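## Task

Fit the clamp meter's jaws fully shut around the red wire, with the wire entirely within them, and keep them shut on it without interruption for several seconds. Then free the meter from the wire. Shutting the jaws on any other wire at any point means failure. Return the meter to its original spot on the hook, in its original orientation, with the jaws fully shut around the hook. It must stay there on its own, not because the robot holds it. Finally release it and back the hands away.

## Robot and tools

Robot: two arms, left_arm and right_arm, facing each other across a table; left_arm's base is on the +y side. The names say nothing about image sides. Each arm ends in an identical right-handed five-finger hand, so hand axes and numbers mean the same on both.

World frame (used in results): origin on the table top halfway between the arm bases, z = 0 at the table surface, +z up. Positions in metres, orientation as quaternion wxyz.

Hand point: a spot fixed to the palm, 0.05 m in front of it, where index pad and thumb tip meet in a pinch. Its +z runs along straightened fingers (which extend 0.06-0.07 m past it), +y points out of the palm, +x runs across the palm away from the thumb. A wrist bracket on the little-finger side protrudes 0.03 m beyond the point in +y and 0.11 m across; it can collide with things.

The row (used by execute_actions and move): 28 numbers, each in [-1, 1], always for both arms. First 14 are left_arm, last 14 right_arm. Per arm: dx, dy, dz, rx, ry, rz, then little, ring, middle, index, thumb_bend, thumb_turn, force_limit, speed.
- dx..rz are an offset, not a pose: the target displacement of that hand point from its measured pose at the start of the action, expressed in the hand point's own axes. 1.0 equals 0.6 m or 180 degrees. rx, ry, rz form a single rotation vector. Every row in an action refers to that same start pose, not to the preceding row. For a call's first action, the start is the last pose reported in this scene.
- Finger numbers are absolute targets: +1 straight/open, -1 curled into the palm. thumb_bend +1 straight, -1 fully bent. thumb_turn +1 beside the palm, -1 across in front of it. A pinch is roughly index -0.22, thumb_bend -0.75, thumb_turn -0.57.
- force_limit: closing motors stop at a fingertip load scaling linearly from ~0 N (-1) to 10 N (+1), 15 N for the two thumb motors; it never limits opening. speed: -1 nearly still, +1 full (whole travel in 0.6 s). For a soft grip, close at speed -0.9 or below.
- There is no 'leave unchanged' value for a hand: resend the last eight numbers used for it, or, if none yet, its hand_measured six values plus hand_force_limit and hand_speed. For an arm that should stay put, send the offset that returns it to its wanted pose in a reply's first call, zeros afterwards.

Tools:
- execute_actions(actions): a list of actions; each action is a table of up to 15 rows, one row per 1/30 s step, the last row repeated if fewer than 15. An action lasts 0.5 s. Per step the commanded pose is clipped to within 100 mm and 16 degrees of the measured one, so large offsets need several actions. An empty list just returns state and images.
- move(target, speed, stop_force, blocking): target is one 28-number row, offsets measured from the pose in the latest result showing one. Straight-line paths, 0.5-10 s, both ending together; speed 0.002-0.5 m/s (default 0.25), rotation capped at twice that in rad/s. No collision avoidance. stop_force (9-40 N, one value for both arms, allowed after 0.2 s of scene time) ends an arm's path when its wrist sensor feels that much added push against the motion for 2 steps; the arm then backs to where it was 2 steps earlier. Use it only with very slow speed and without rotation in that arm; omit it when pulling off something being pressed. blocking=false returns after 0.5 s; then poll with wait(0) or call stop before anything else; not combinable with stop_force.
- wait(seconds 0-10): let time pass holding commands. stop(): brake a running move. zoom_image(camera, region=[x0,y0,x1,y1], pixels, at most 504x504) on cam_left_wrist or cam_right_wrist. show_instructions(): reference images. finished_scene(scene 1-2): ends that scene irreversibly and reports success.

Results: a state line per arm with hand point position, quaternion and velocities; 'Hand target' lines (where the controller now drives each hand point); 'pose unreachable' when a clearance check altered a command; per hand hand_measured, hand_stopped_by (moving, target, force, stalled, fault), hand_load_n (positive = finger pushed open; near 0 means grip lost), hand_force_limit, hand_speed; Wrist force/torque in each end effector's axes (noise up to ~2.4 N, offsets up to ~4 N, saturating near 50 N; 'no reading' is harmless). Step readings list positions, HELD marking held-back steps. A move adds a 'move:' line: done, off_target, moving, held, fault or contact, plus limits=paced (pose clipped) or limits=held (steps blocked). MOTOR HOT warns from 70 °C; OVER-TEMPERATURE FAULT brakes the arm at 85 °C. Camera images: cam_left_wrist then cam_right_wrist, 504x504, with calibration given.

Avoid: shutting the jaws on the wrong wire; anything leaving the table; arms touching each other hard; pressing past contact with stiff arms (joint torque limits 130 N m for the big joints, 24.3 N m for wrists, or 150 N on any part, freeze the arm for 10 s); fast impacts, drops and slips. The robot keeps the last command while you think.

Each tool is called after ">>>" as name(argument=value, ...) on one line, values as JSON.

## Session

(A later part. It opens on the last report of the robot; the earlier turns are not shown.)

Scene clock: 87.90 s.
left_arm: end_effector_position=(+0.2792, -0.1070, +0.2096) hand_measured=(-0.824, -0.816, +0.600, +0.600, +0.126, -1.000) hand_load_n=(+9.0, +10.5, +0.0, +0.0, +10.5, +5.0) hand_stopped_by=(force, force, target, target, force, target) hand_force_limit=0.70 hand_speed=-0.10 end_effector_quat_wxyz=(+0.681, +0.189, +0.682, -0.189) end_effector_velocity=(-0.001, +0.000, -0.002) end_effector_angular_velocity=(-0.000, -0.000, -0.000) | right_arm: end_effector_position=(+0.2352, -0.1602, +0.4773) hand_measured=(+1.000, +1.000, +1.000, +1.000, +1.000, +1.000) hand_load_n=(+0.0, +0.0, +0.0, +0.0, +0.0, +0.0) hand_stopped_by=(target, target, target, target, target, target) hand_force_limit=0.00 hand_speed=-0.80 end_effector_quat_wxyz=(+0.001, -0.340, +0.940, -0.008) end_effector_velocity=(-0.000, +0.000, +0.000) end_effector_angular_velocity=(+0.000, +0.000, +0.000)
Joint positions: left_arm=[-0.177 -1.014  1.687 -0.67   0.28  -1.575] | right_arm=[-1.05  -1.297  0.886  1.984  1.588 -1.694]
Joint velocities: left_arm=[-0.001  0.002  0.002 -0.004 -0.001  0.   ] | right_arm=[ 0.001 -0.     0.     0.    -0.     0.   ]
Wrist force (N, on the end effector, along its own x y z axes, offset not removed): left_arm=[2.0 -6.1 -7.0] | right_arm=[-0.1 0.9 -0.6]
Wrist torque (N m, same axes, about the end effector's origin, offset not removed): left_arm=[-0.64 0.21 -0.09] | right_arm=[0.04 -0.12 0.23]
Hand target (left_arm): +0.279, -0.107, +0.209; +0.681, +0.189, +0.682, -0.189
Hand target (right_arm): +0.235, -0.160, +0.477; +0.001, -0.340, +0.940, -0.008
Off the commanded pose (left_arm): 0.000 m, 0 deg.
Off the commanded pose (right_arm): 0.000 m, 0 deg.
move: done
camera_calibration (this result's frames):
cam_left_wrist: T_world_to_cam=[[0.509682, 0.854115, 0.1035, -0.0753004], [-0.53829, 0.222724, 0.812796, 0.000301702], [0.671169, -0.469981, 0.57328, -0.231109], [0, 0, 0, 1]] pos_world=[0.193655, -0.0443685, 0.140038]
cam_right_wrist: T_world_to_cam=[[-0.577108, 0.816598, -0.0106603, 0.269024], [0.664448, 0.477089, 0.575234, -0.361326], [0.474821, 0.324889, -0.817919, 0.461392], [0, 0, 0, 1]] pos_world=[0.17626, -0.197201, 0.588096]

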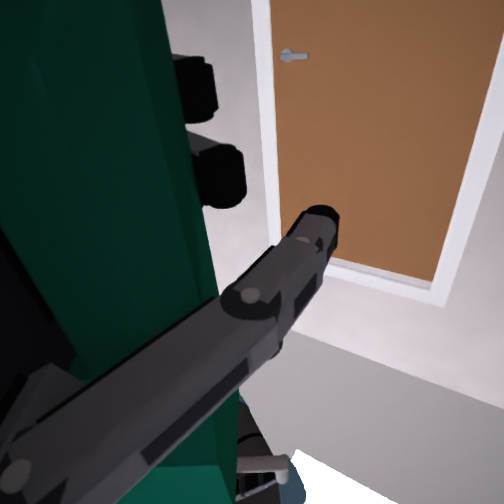

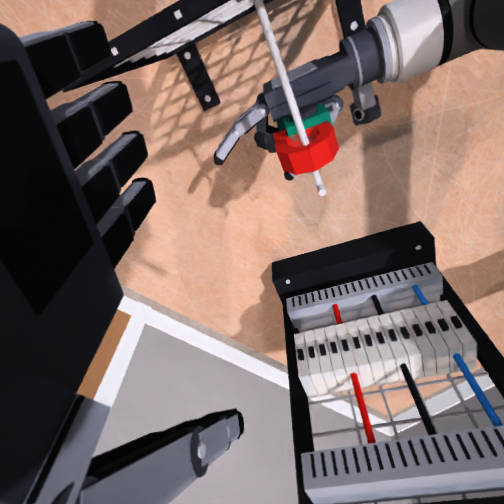

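>>> execute_actions(actions=[[[0,0,0,0,0,0,1,1,1,1,1,-1,0.7,-0.7,0,0,0,0,0,0,1,1,1,1,1,1,0,-0.8]],[[0,-0.001,0,0,0,0,1,1,1,1,1,-1,0.7,0.6,0,0,0,0,0,0,1,1,1,1,1,1,0,-0.8],[0,-0.002,0,0,0,0,1,1,1,1,1,-1,0.7,0.6,0,0,0,0,0,0,1,1,1,1,1,1,0,-0.8],[0,-0.003,0,0,0,0,1,1,1,1,1,-1,0.7,0.6,0,0,0,0,0,0,1,1,1,1,1,1,0,-0.8],[0,-0.004,0,0,0,0,1,1,1,1,1,-1,0.7,0.6,0,0,0,0,0,0,1,1,1,1,1,1,0,-0.8]]])

>>> wait(seconds=0.5)

>>> zoom_image(camera="cam_right_wrist", region=[245,85,365,205])

Scene clock: 89.47 s.
left_arm: end_effector_position=(+0.2780, -0.1090, +0.2095) hand_measured=(+0.628, +0.636, +1.000, +1.000, +0.998, -1.000) hand_load_n=(+0.0, +0.5, +0.0, +0.0, +0.0, +0.0) hand_stopped_by=(moving, moving, target, target, moving, target) hand_force_limit=0.70 hand_speed=0.60 end_effector_quat_wxyz=(+0.681, +0.189, +0.682, -0.189) end_effector_velocity=(-0.000, -0.000, -0.000) end_effector_angular_velocity=(+0.001, -0.000, +0.000) | right_arm: end_effector_position=(+0.2352, -0.1602, +0.4773) hand_measured=(+1.000, +1.000, +1.000, +1.000, +1.000, +1.000) hand_load_n=(+0.0, +0.0, +0.0, +0.0, +0.0, +0.0) hand_stopped_by=(target, target, target, target, target, target) hand_force_limit=0.00 hand_speed=-0.80 end_effector_quat_wxyz=(+0.001, -0.340, +0.940, -0.008) end_effector_velocity=(-0.000, -0.000, -0.000) end_effector_angular_velocity=(-0.001, +0.001, +0.001)
Joint positions: left_arm=[-0.179 -1.01   1.68  -0.667  0.278 -1.575] | right_arm=[-1.05  -1.297  0.886  1.984  1.588 -1.694]
Joint velocities: left_arm=[-0.     0.002 -0.002  0.001 -0.001  0.   ] | right_arm=[ 0.     0.     0.     0.001  0.    -0.001]
Wrist force (N, on the end effector, along its own x y z axes, offset not removed): left_arm=[-4.1 0.2 -4.3] | right_arm=[1.1 2.6 0.2]
Wrist torque (N m, same axes, about the end effector's origin, offset not removed): left_arm=[0.45 0.94 -0.34] | right_arm=[0.34 -0.11 0.09]
Hand target (left_arm): +0.278, -0.109, +0.210; +0.681, +0.189, +0.682, -0.189
Hand target (right_arm): +0.235, -0.160, +0.477; +0.001, -0.340, +0.940, -0.008
Off the commanded pose (left_arm): 0.000 m, 0 deg.
Off the commanded pose (right_arm): 0.000 m, 0 deg.
Step readings (end_effector_position; steps 1 to 15: 1st action; 16 to 30: 2nd action):
0: left_arm (+0.2792, -0.1070, +0.2094) | right_arm (+0.2352, -0.1602, +0.4773)
1: left_arm (+0.2792, -0.1070, +0.2094) | right_arm (+0.2352, -0.1602, +0.4773)
2: left_arm (+0.2792, -0.1070, +0.2094) | right_arm (+0.2352, -0.1602, +0.4773)
4: left_arm (+0.2792, -0.1070, +0.2094) | right_arm (+0.2352, -0.1602, +0.4773)
8: left_arm (+0.2792, -0.1070, +0.2094) | right_arm (+0.2352, -0.1602, +0.4773)
15: left_arm (+0.2791, -0.1070, +0.2095) | right_arm (+0.2352, -0.1602, +0.4773)
16: left_arm (+0.2791, -0.1070, +0.2095) | right_arm (+0.2352, -0.1602, +0.4773)
17: left_arm (+0.2791, -0.1071, +0.2096) | right_arm (+0.2352, -0.1602, +0.4773)
19: left_arm (+0.2789, -0.1075, +0.2097) | right_arm (+0.2352, -0.1602, +0.4773)
23: left_arm (+0.2783, -0.1085, +0.2096) | right_arm (+0.2352, -0.1602, +0.4773)
30: end_effector_position above
camera_calibration (this result's frames):
cam_left_wrist: T_world_to_cam=[[0.509679, 0.854098, 0.103657, -0.0729771], [-0.538347, 0.222612, 0.812789, 0.00012375], [0.671126, -0.470065, 0.573262, -0.231171], [0, 0, 0, 1]] pos_world=[0.192406, -0.0463632, 0.139985]
cam_right_wrist: T_world_to_cam=[[-0.577108, 0.816599, -0.0106602, 0.269024], [0.664448, 0.477089, 0.575234, -0.361327], [0.474821, 0.324889, -0.817919, 0.461391], [0, 0, 0, 1]] pos_world=[0.17626, -0.197201, 0.588096]

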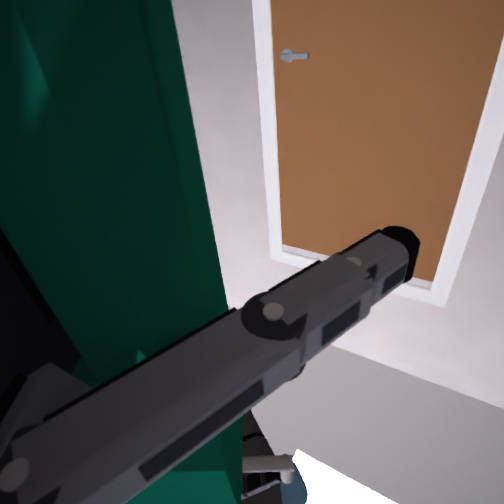

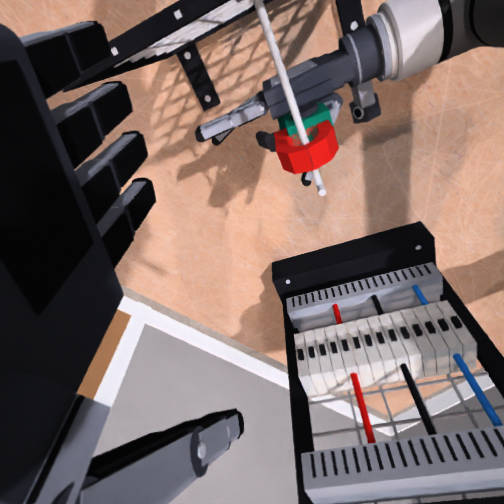

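Scene clock: 89.97 s.
left_arm: end_effector_position=(+0.2779, -0.1091, +0.2095) hand_measured=(+1.000, +1.000, +1.000, +1.000, +1.000, -1.000) hand_load_n=(+0.0, +0.0, +0.0, +0.0, +0.0, +0.0) hand_stopped_by=(target, target, target, target, target, target) hand_force_limit=0.70 hand_speed=0.60 end_effector_quat_wxyz=(+0.681, +0.189, +0.682, -0.189) end_effector_velocity=(-0.000, -0.001, +0.000) end_effector_angular_velocity=(-0.001, +0.000, -0.001) | right_arm: end_effector_position=(+0.2352, -0.1602, +0.4773) hand_measured=(+1.000, +1.000, +1.000, +1.000, +1.000, +1.000) hand_load_n=(+0.0, +0.0, +0.0, +0.0, +0.0, +0.0) hand_stopped_by=(target, target, target, target, target, target) hand_force_limit=0.00 hand_speed=-0.80 end_effector_quat_wxyz=(+0.001, -0.340, +0.940, -0.008) end_effector_velocity=(+0.001, -0.000, -0.001) end_effector_angular_velocity=(-0.001, +0.000, -0.001)
Joint positions: left_arm=[-0.179 -1.01   1.68  -0.667  0.278 -1.575] | right_arm=[-1.05  -1.297  0.886  1.984  1.588 -1.694]
Joint velocities: left_arm=[-0.     0.    -0.002  0.     0.001  0.   ] | right_arm=[-0.001  0.001  0.    -0.001  0.001 -0.   ]
Wrist force (N, on the end effector, along its own x y z axes, offset not removed): left_arm=[-4.0 -3.2 1.0] | right_arm=[-3.7 -1.0 -2.5]
Wrist torque (N m, same axes, about the end effector's origin, offset not removed): left_arm=[-0.77 0.72 -0.35] | right_arm=[-0.04 0.75 -0.40]
Hand target (left_arm): +0.278, -0.109, +0.210; +0.681, +0.189, +0.682, -0.189
Hand target (right_arm): +0.235, -0.160, +0.477; +0.001, -0.340, +0.940, -0.008
Off the commanded pose (left_arm): 0.000 m, 0 deg.
Off the commanded pose (right_arm): 0.000 m, 0 deg.
wait: 0.50 s; at rest by 0.30 s
camera_calibration (this result's frames):
cam_left_wrist: T_world_to_cam=[[0.509701, 0.854076, 0.103724, -0.0729162], [-0.538356, 0.222572, 0.812794, 0.00011802], [0.671102, -0.470122, 0.573242, -0.23115], [0, 0, 0, 1]] pos_world=[0.192354, -0.046419, 0.139972]
cam_right_wrist: T_world_to_cam=[[-0.577108, 0.816599, -0.0106605, 0.269024], [0.664448, 0.477089, 0.575234, -0.361327], [0.474822, 0.324889, -0.817919, 0.461391], [0, 0, 0, 1]] pos_world=[0.17626, -0.197201, 0.588096]

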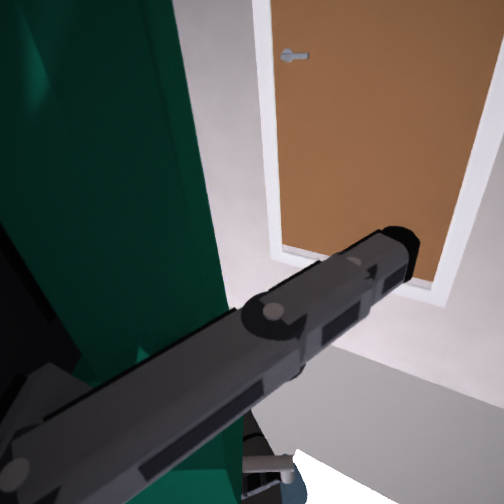

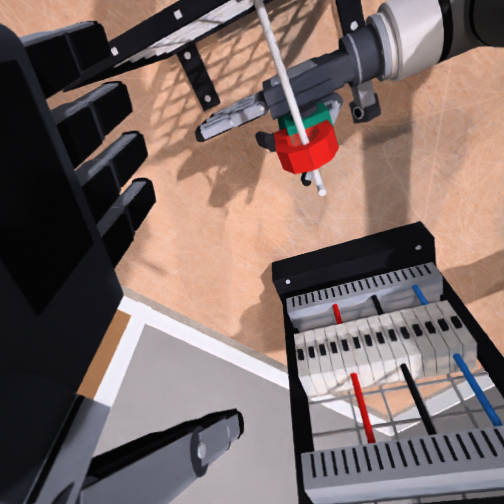

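Region (245, 85, 365, 205) of cam_right_wrist's 504x504 image, scaled by 4.200, with more detail than that image has.

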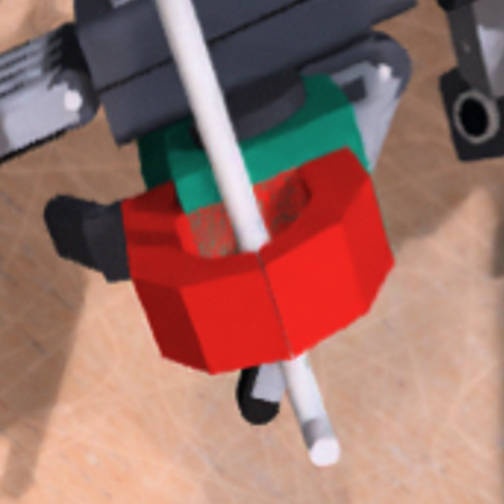

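>>> move(target=[0,-0.0333,-0.3667,0.1667,0,0,1,1,1,1,1,-1,0.7,0.6,0,0,0,0,0,0,1,1,1,1,1,1,0,-0.8], speed=0.3)

>>> zoom_image(camera="cam_right_wrist", region=[245,85,365,205])

Scene clock: 93.47 s.
left_arm: end_effector_position=(+0.0798, -0.0128, +0.2098) hand_measured=(+1.000, +1.000, +1.000, +1.000, +1.000, -1.000) hand_load_n=(+0.0, +0.0, +0.0, +0.0, +0.0, +0.0) hand_stopped_by=(target, target, target, target, target, target) hand_force_limit=0.70 hand_speed=0.60 end_effector_quat_wxyz=(+0.609, +0.359, +0.609, -0.359) end_effector_velocity=(-0.001, +0.002, -0.000) end_effector_angular_velocity=(+0.000, -0.002, -0.002) | right_arm: end_effector_position=(+0.2352, -0.1602, +0.4773) hand_measured=(+1.000, +1.000, +1.000, +1.000, +1.000, +1.000) hand_load_n=(+0.0, +0.0, +0.0, +0.0, +0.0, +0.0) hand_stopped_by=(target, target, target, target, target, target) hand_force_limit=0.00 hand_speed=-0.80 end_effector_quat_wxyz=(+0.001, -0.340, +0.940, -0.008) end_effector_velocity=(+0.001, +0.001, -0.001) end_effector_angular_velocity=(-0.002, +0.003, -0.000)
Joint positions: left_arm=[-0.668 -1.36   2.229 -0.871  0.312 -1.57 ] | right_arm=[-1.05  -1.297  0.886  1.984  1.588 -1.694]
Joint velocities: left_arm=[-0.006 -0.003  0.006 -0.005 -0.004  0.004] | right_arm=[-0.     0.003  0.    -0.     0.     0.   ]
Wrist force (N, on the end effector, along its own x y z axes, offset not removed): left_arm=[3.3 -2.5 -0.8] | right_arm=[3.0 -1.5 -0.8]
Wrist torque (N m, same axes, about the end effector's origin, offset not removed): left_arm=[-0.34 -0.51 0.01] | right_arm=[-0.40 -0.43 0.10]
Hand target (left_arm): +0.080, -0.013, +0.210; +0.609, +0.359, +0.609, -0.359
Hand target (right_arm): +0.235, -0.160, +0.477; +0.001, -0.340, +0.940, -0.008
Off the commanded pose (left_arm): 0.001 m, 0 deg.
Off the commanded pose (right_arm): 0.000 m, 0 deg.
move: done
camera_calibration (this result's frames):
cam_left_wrist: T_world_to_cam=[[0.868239, 0.485085, 0.10418, -0.0876354], [-0.355949, 0.462735, 0.811897, -0.13945], [0.345631, -0.742004, 0.57443, -0.0308734], [0, 0, 0, 1]] pos_world=[0.037122, 0.0841309, 0.140084]
cam_right_wrist: T_world_to_cam=[[-0.577108, 0.816598, -0.0106605, 0.269024], [0.664448, 0.477089, 0.575234, -0.361326], [0.474821, 0.324889, -0.817919, 0.461391], [0, 0, 0, 1]] pos_world=[0.17626, -0.197201, 0.588096]

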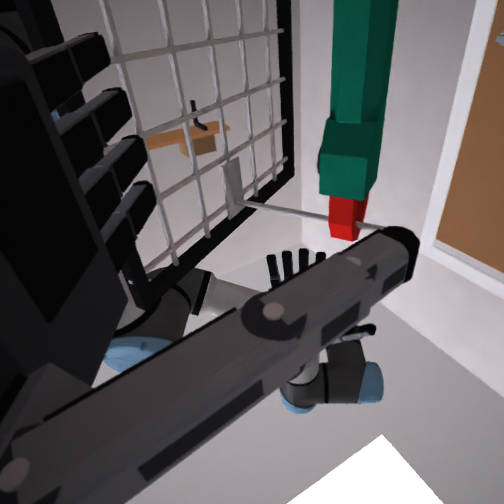

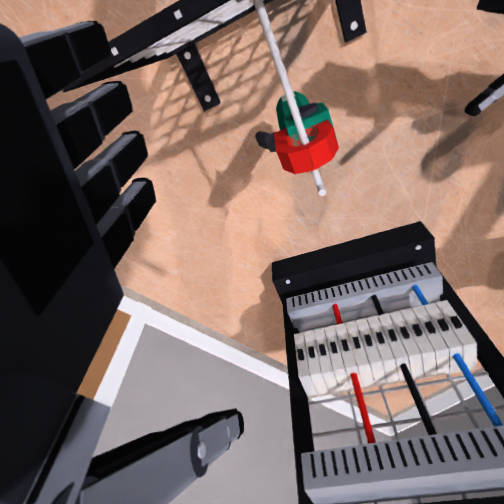

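Region (245, 85, 365, 205) of cam_right_wrist's 504x504 image, scaled by 4.200, with more detail than that image has.

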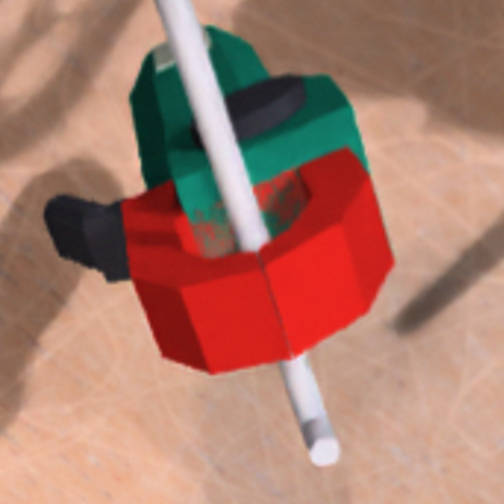

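>>> zoom_image(camera="cam_right_wrist", region=[290,130,340,180])

Region (290, 130, 340, 180) of cam_right_wrist's 504x504 image, scaled by 10.080, with more detail than that image has.

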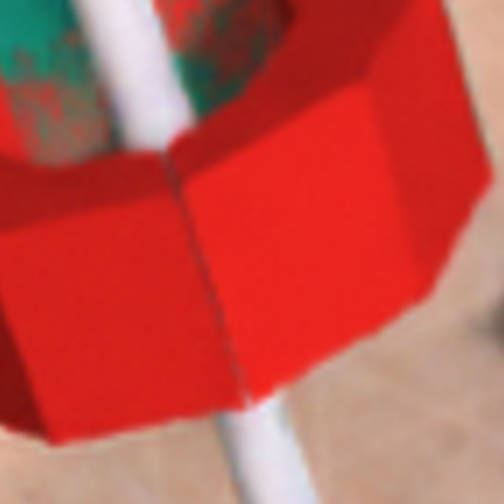

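>>> move(target=[-0.1333,-0.0575,-0.1707,0.1056,0,0,1,1,1,1,1,-1,0.7,0.6,0.28,0,0,0,0,0,1,1,1,1,1,1,0,-0.8], speed=0.35)

>>> wait(seconds=2)

Scene clock: 96.03 s.
left_arm: end_effector_position=(+0.0004, +0.0598, +0.2896) hand_measured=(+1.000, +1.000, +1.000, +1.000, +1.000, -1.000) hand_load_n=(+0.0, +0.0, +0.0, +0.0, +0.0, +0.0) hand_stopped_by=(target, target, target, target, target, target) hand_force_limit=0.70 hand_speed=0.60 end_effector_quat_wxyz=(+0.542, +0.454, +0.541, -0.455) end_effector_velocity=(-0.001, +0.002, +0.001) end_effector_angular_velocity=(+0.002, -0.000, -0.002) | right_arm: end_effector_position=(+0.1062, -0.2676, +0.4782) hand_measured=(+1.000, +1.000, +1.000, +1.000, +1.000, +1.000) hand_load_n=(+0.0, +0.0, +0.0, +0.0, +0.0, +0.0) hand_stopped_by=(target, target, target, target, target, target) hand_force_limit=0.00 hand_speed=-0.80 end_effector_quat_wxyz=(+0.001, -0.340, +0.940, -0.008) end_effector_velocity=(-0.001, -0.001, +0.000) end_effector_angular_velocity=(+0.001, +0.001, +0.002)
Joint positions: left_arm=[-1.02  -1.802  2.392 -0.596  0.292 -1.565] | right_arm=[-1.152 -1.732  1.346  1.957  1.588 -1.797]
Joint velocities: left_arm=[-0.01  -0.006  0.     0.013 -0.008 -0.007] | right_arm=[-0.004 -0.004  0.003  0.001 -0.001 -0.006]
Wrist force (N, on the end effector, along its own x y z axes, offset not removed): left_arm=[-1.8 -4.4 -6.6] | right_arm=[2.8 0.8 -1.7]
Wrist torque (N m, same axes, about the end effector's origin, offset not removed): left_arm=[-0.46 0.60 -0.34] | right_arm=[0.13 -0.25 0.17]
Hand target (left_arm): +0.000, +0.060, +0.290; +0.542, +0.454, +0.541, -0.455
Hand target (right_arm): +0.106, -0.268, +0.478; +0.001, -0.340, +0.940, -0.008
Off the commanded pose (left_arm): 0.000 m, 0 deg.
Off the commanded pose (right_arm): 0.000 m, 0 deg.
move: done
camera_calibration (this result's frames):
cam_left_wrist: T_world_to_cam=[[0.978753, 0.176126, 0.10499, -0.0440071], [-0.186748, 0.554269, 0.811117, -0.271476], [0.0846658, -0.81349, 0.575383, 0.0087281], [0, 0, 0, 1]] pos_world=[-0.00836452, 0.165322, 0.219797]
cam_right_wrist: T_world_to_cam=[[-0.577094, 0.816607, -0.0107615, 0.282309], [0.664464, 0.477155, 0.575161, -0.224829], [0.474815, 0.324772, -0.817969, 0.55829], [0, 0, 0, 1]] pos_world=[0.0472247, -0.304574, 0.589015]

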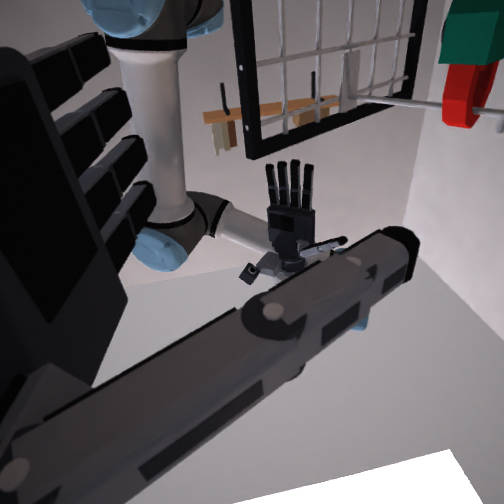

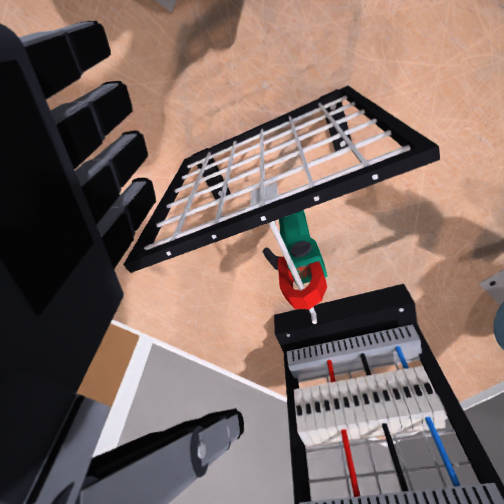

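Scene clock: 98.03 s.
left_arm: end_effector_position=(+0.0003, +0.0601, +0.2897) hand_measured=(+1.000, +1.000, +1.000, +1.000, +1.000, -1.000) hand_load_n=(+0.0, +0.0, +0.0, +0.0, +0.0, +0.0) hand_stopped_by=(target, target, target, target, target, target) hand_force_limit=0.70 hand_speed=0.60 end_effector_quat_wxyz=(+0.542, +0.454, +0.541, -0.455) end_effector_velocity=(+0.000, +0.000, -0.001) end_effector_angular_velocity=(+0.001, -0.002, -0.002) | right_arm: end_effector_position=(+0.1061, -0.2677, +0.4782) hand_measured=(+1.000, +1.000, +1.000, +1.000, +1.000, +1.000) hand_load_n=(+0.0, +0.0, +0.0, +0.0, +0.0, +0.0) hand_stopped_by=(target, target, target, target, target, target) hand_force_limit=0.00 hand_speed=-0.80 end_effector_quat_wxyz=(+0.001, -0.340, +0.940, -0.008) end_effector_velocity=(-0.001, -0.000, +0.000) end_effector_angular_velocity=(+0.001, -0.001, +0.000)
Joint positions: left_arm=[-1.021 -1.803  2.392 -0.594  0.291 -1.566] | right_arm=[-1.153 -1.733  1.347  1.957  1.588 -1.797]
Joint velocities: left_arm=[ 0.    -0.     0.002  0.     0.002 -0.   ] | right_arm=[ 0.001 -0.002  0.     0.    -0.     0.   ]
Wrist force (N, on the end effector, along its own x y z axes, offset not removed): left_arm=[-1.8 -4.3 -7.1] | right_arm=[-0.2 1.2 -2.2]
Wrist torque (N m, same axes, about the end effector's origin, offset not removed): left_arm=[-0.42 0.47 -0.27] | right_arm=[0.23 0.25 -0.02]
Hand target (left_arm): +0.000, +0.060, +0.290; +0.542, +0.454, +0.541, -0.455
Hand target (right_arm): +0.106, -0.268, +0.478; +0.001, -0.340, +0.940, -0.008
Off the commanded pose (left_arm): 0.000 m, 0 deg.
Off the commanded pose (right_arm): 0.000 m, 0 deg.
wait: 2.00 s; at rest by 0.17 s
camera_calibration (this result's frames):
cam_left_wrist: T_world_to_cam=[[0.978794, 0.175936, 0.104928, -0.0439264], [-0.186571, 0.554133, 0.811251, -0.271731], [0.0845838, -0.813624, 0.575206, 0.00890786], [0, 0, 0, 1]] pos_world=[-0.00845578, 0.165551, 0.219927]
cam_right_wrist: T_world_to_cam=[[-0.577106, 0.8166, -0.0106407, 0.2823], [0.664468, 0.477087, 0.575212, -0.224771], [0.474795, 0.324888, -0.817935, 0.558384], [0, 0, 0, 1]] pos_world=[0.0471522, -0.304703, 0.589017]

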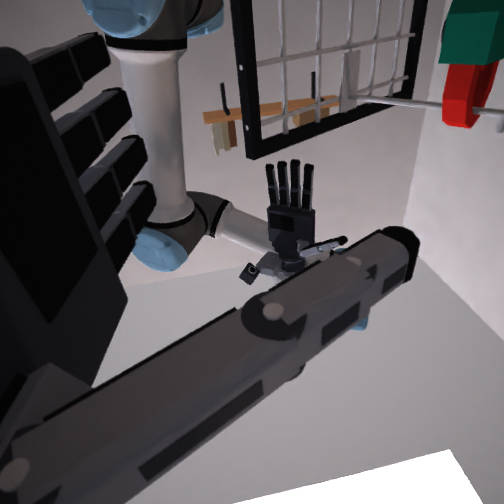

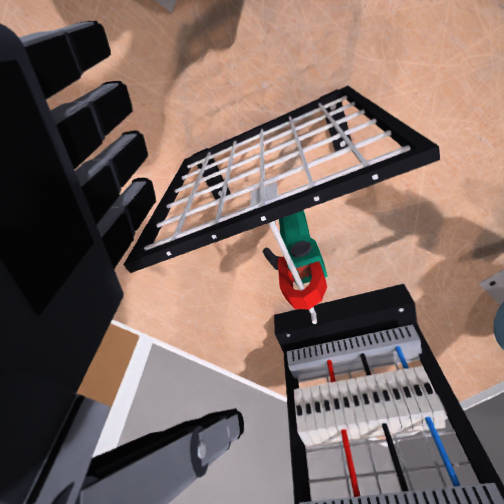

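The meter is hanging still on its hook with the jaws closed, and both arms are clear.

>>> finished_scene(scene=2)

The scene is finished: the task was done.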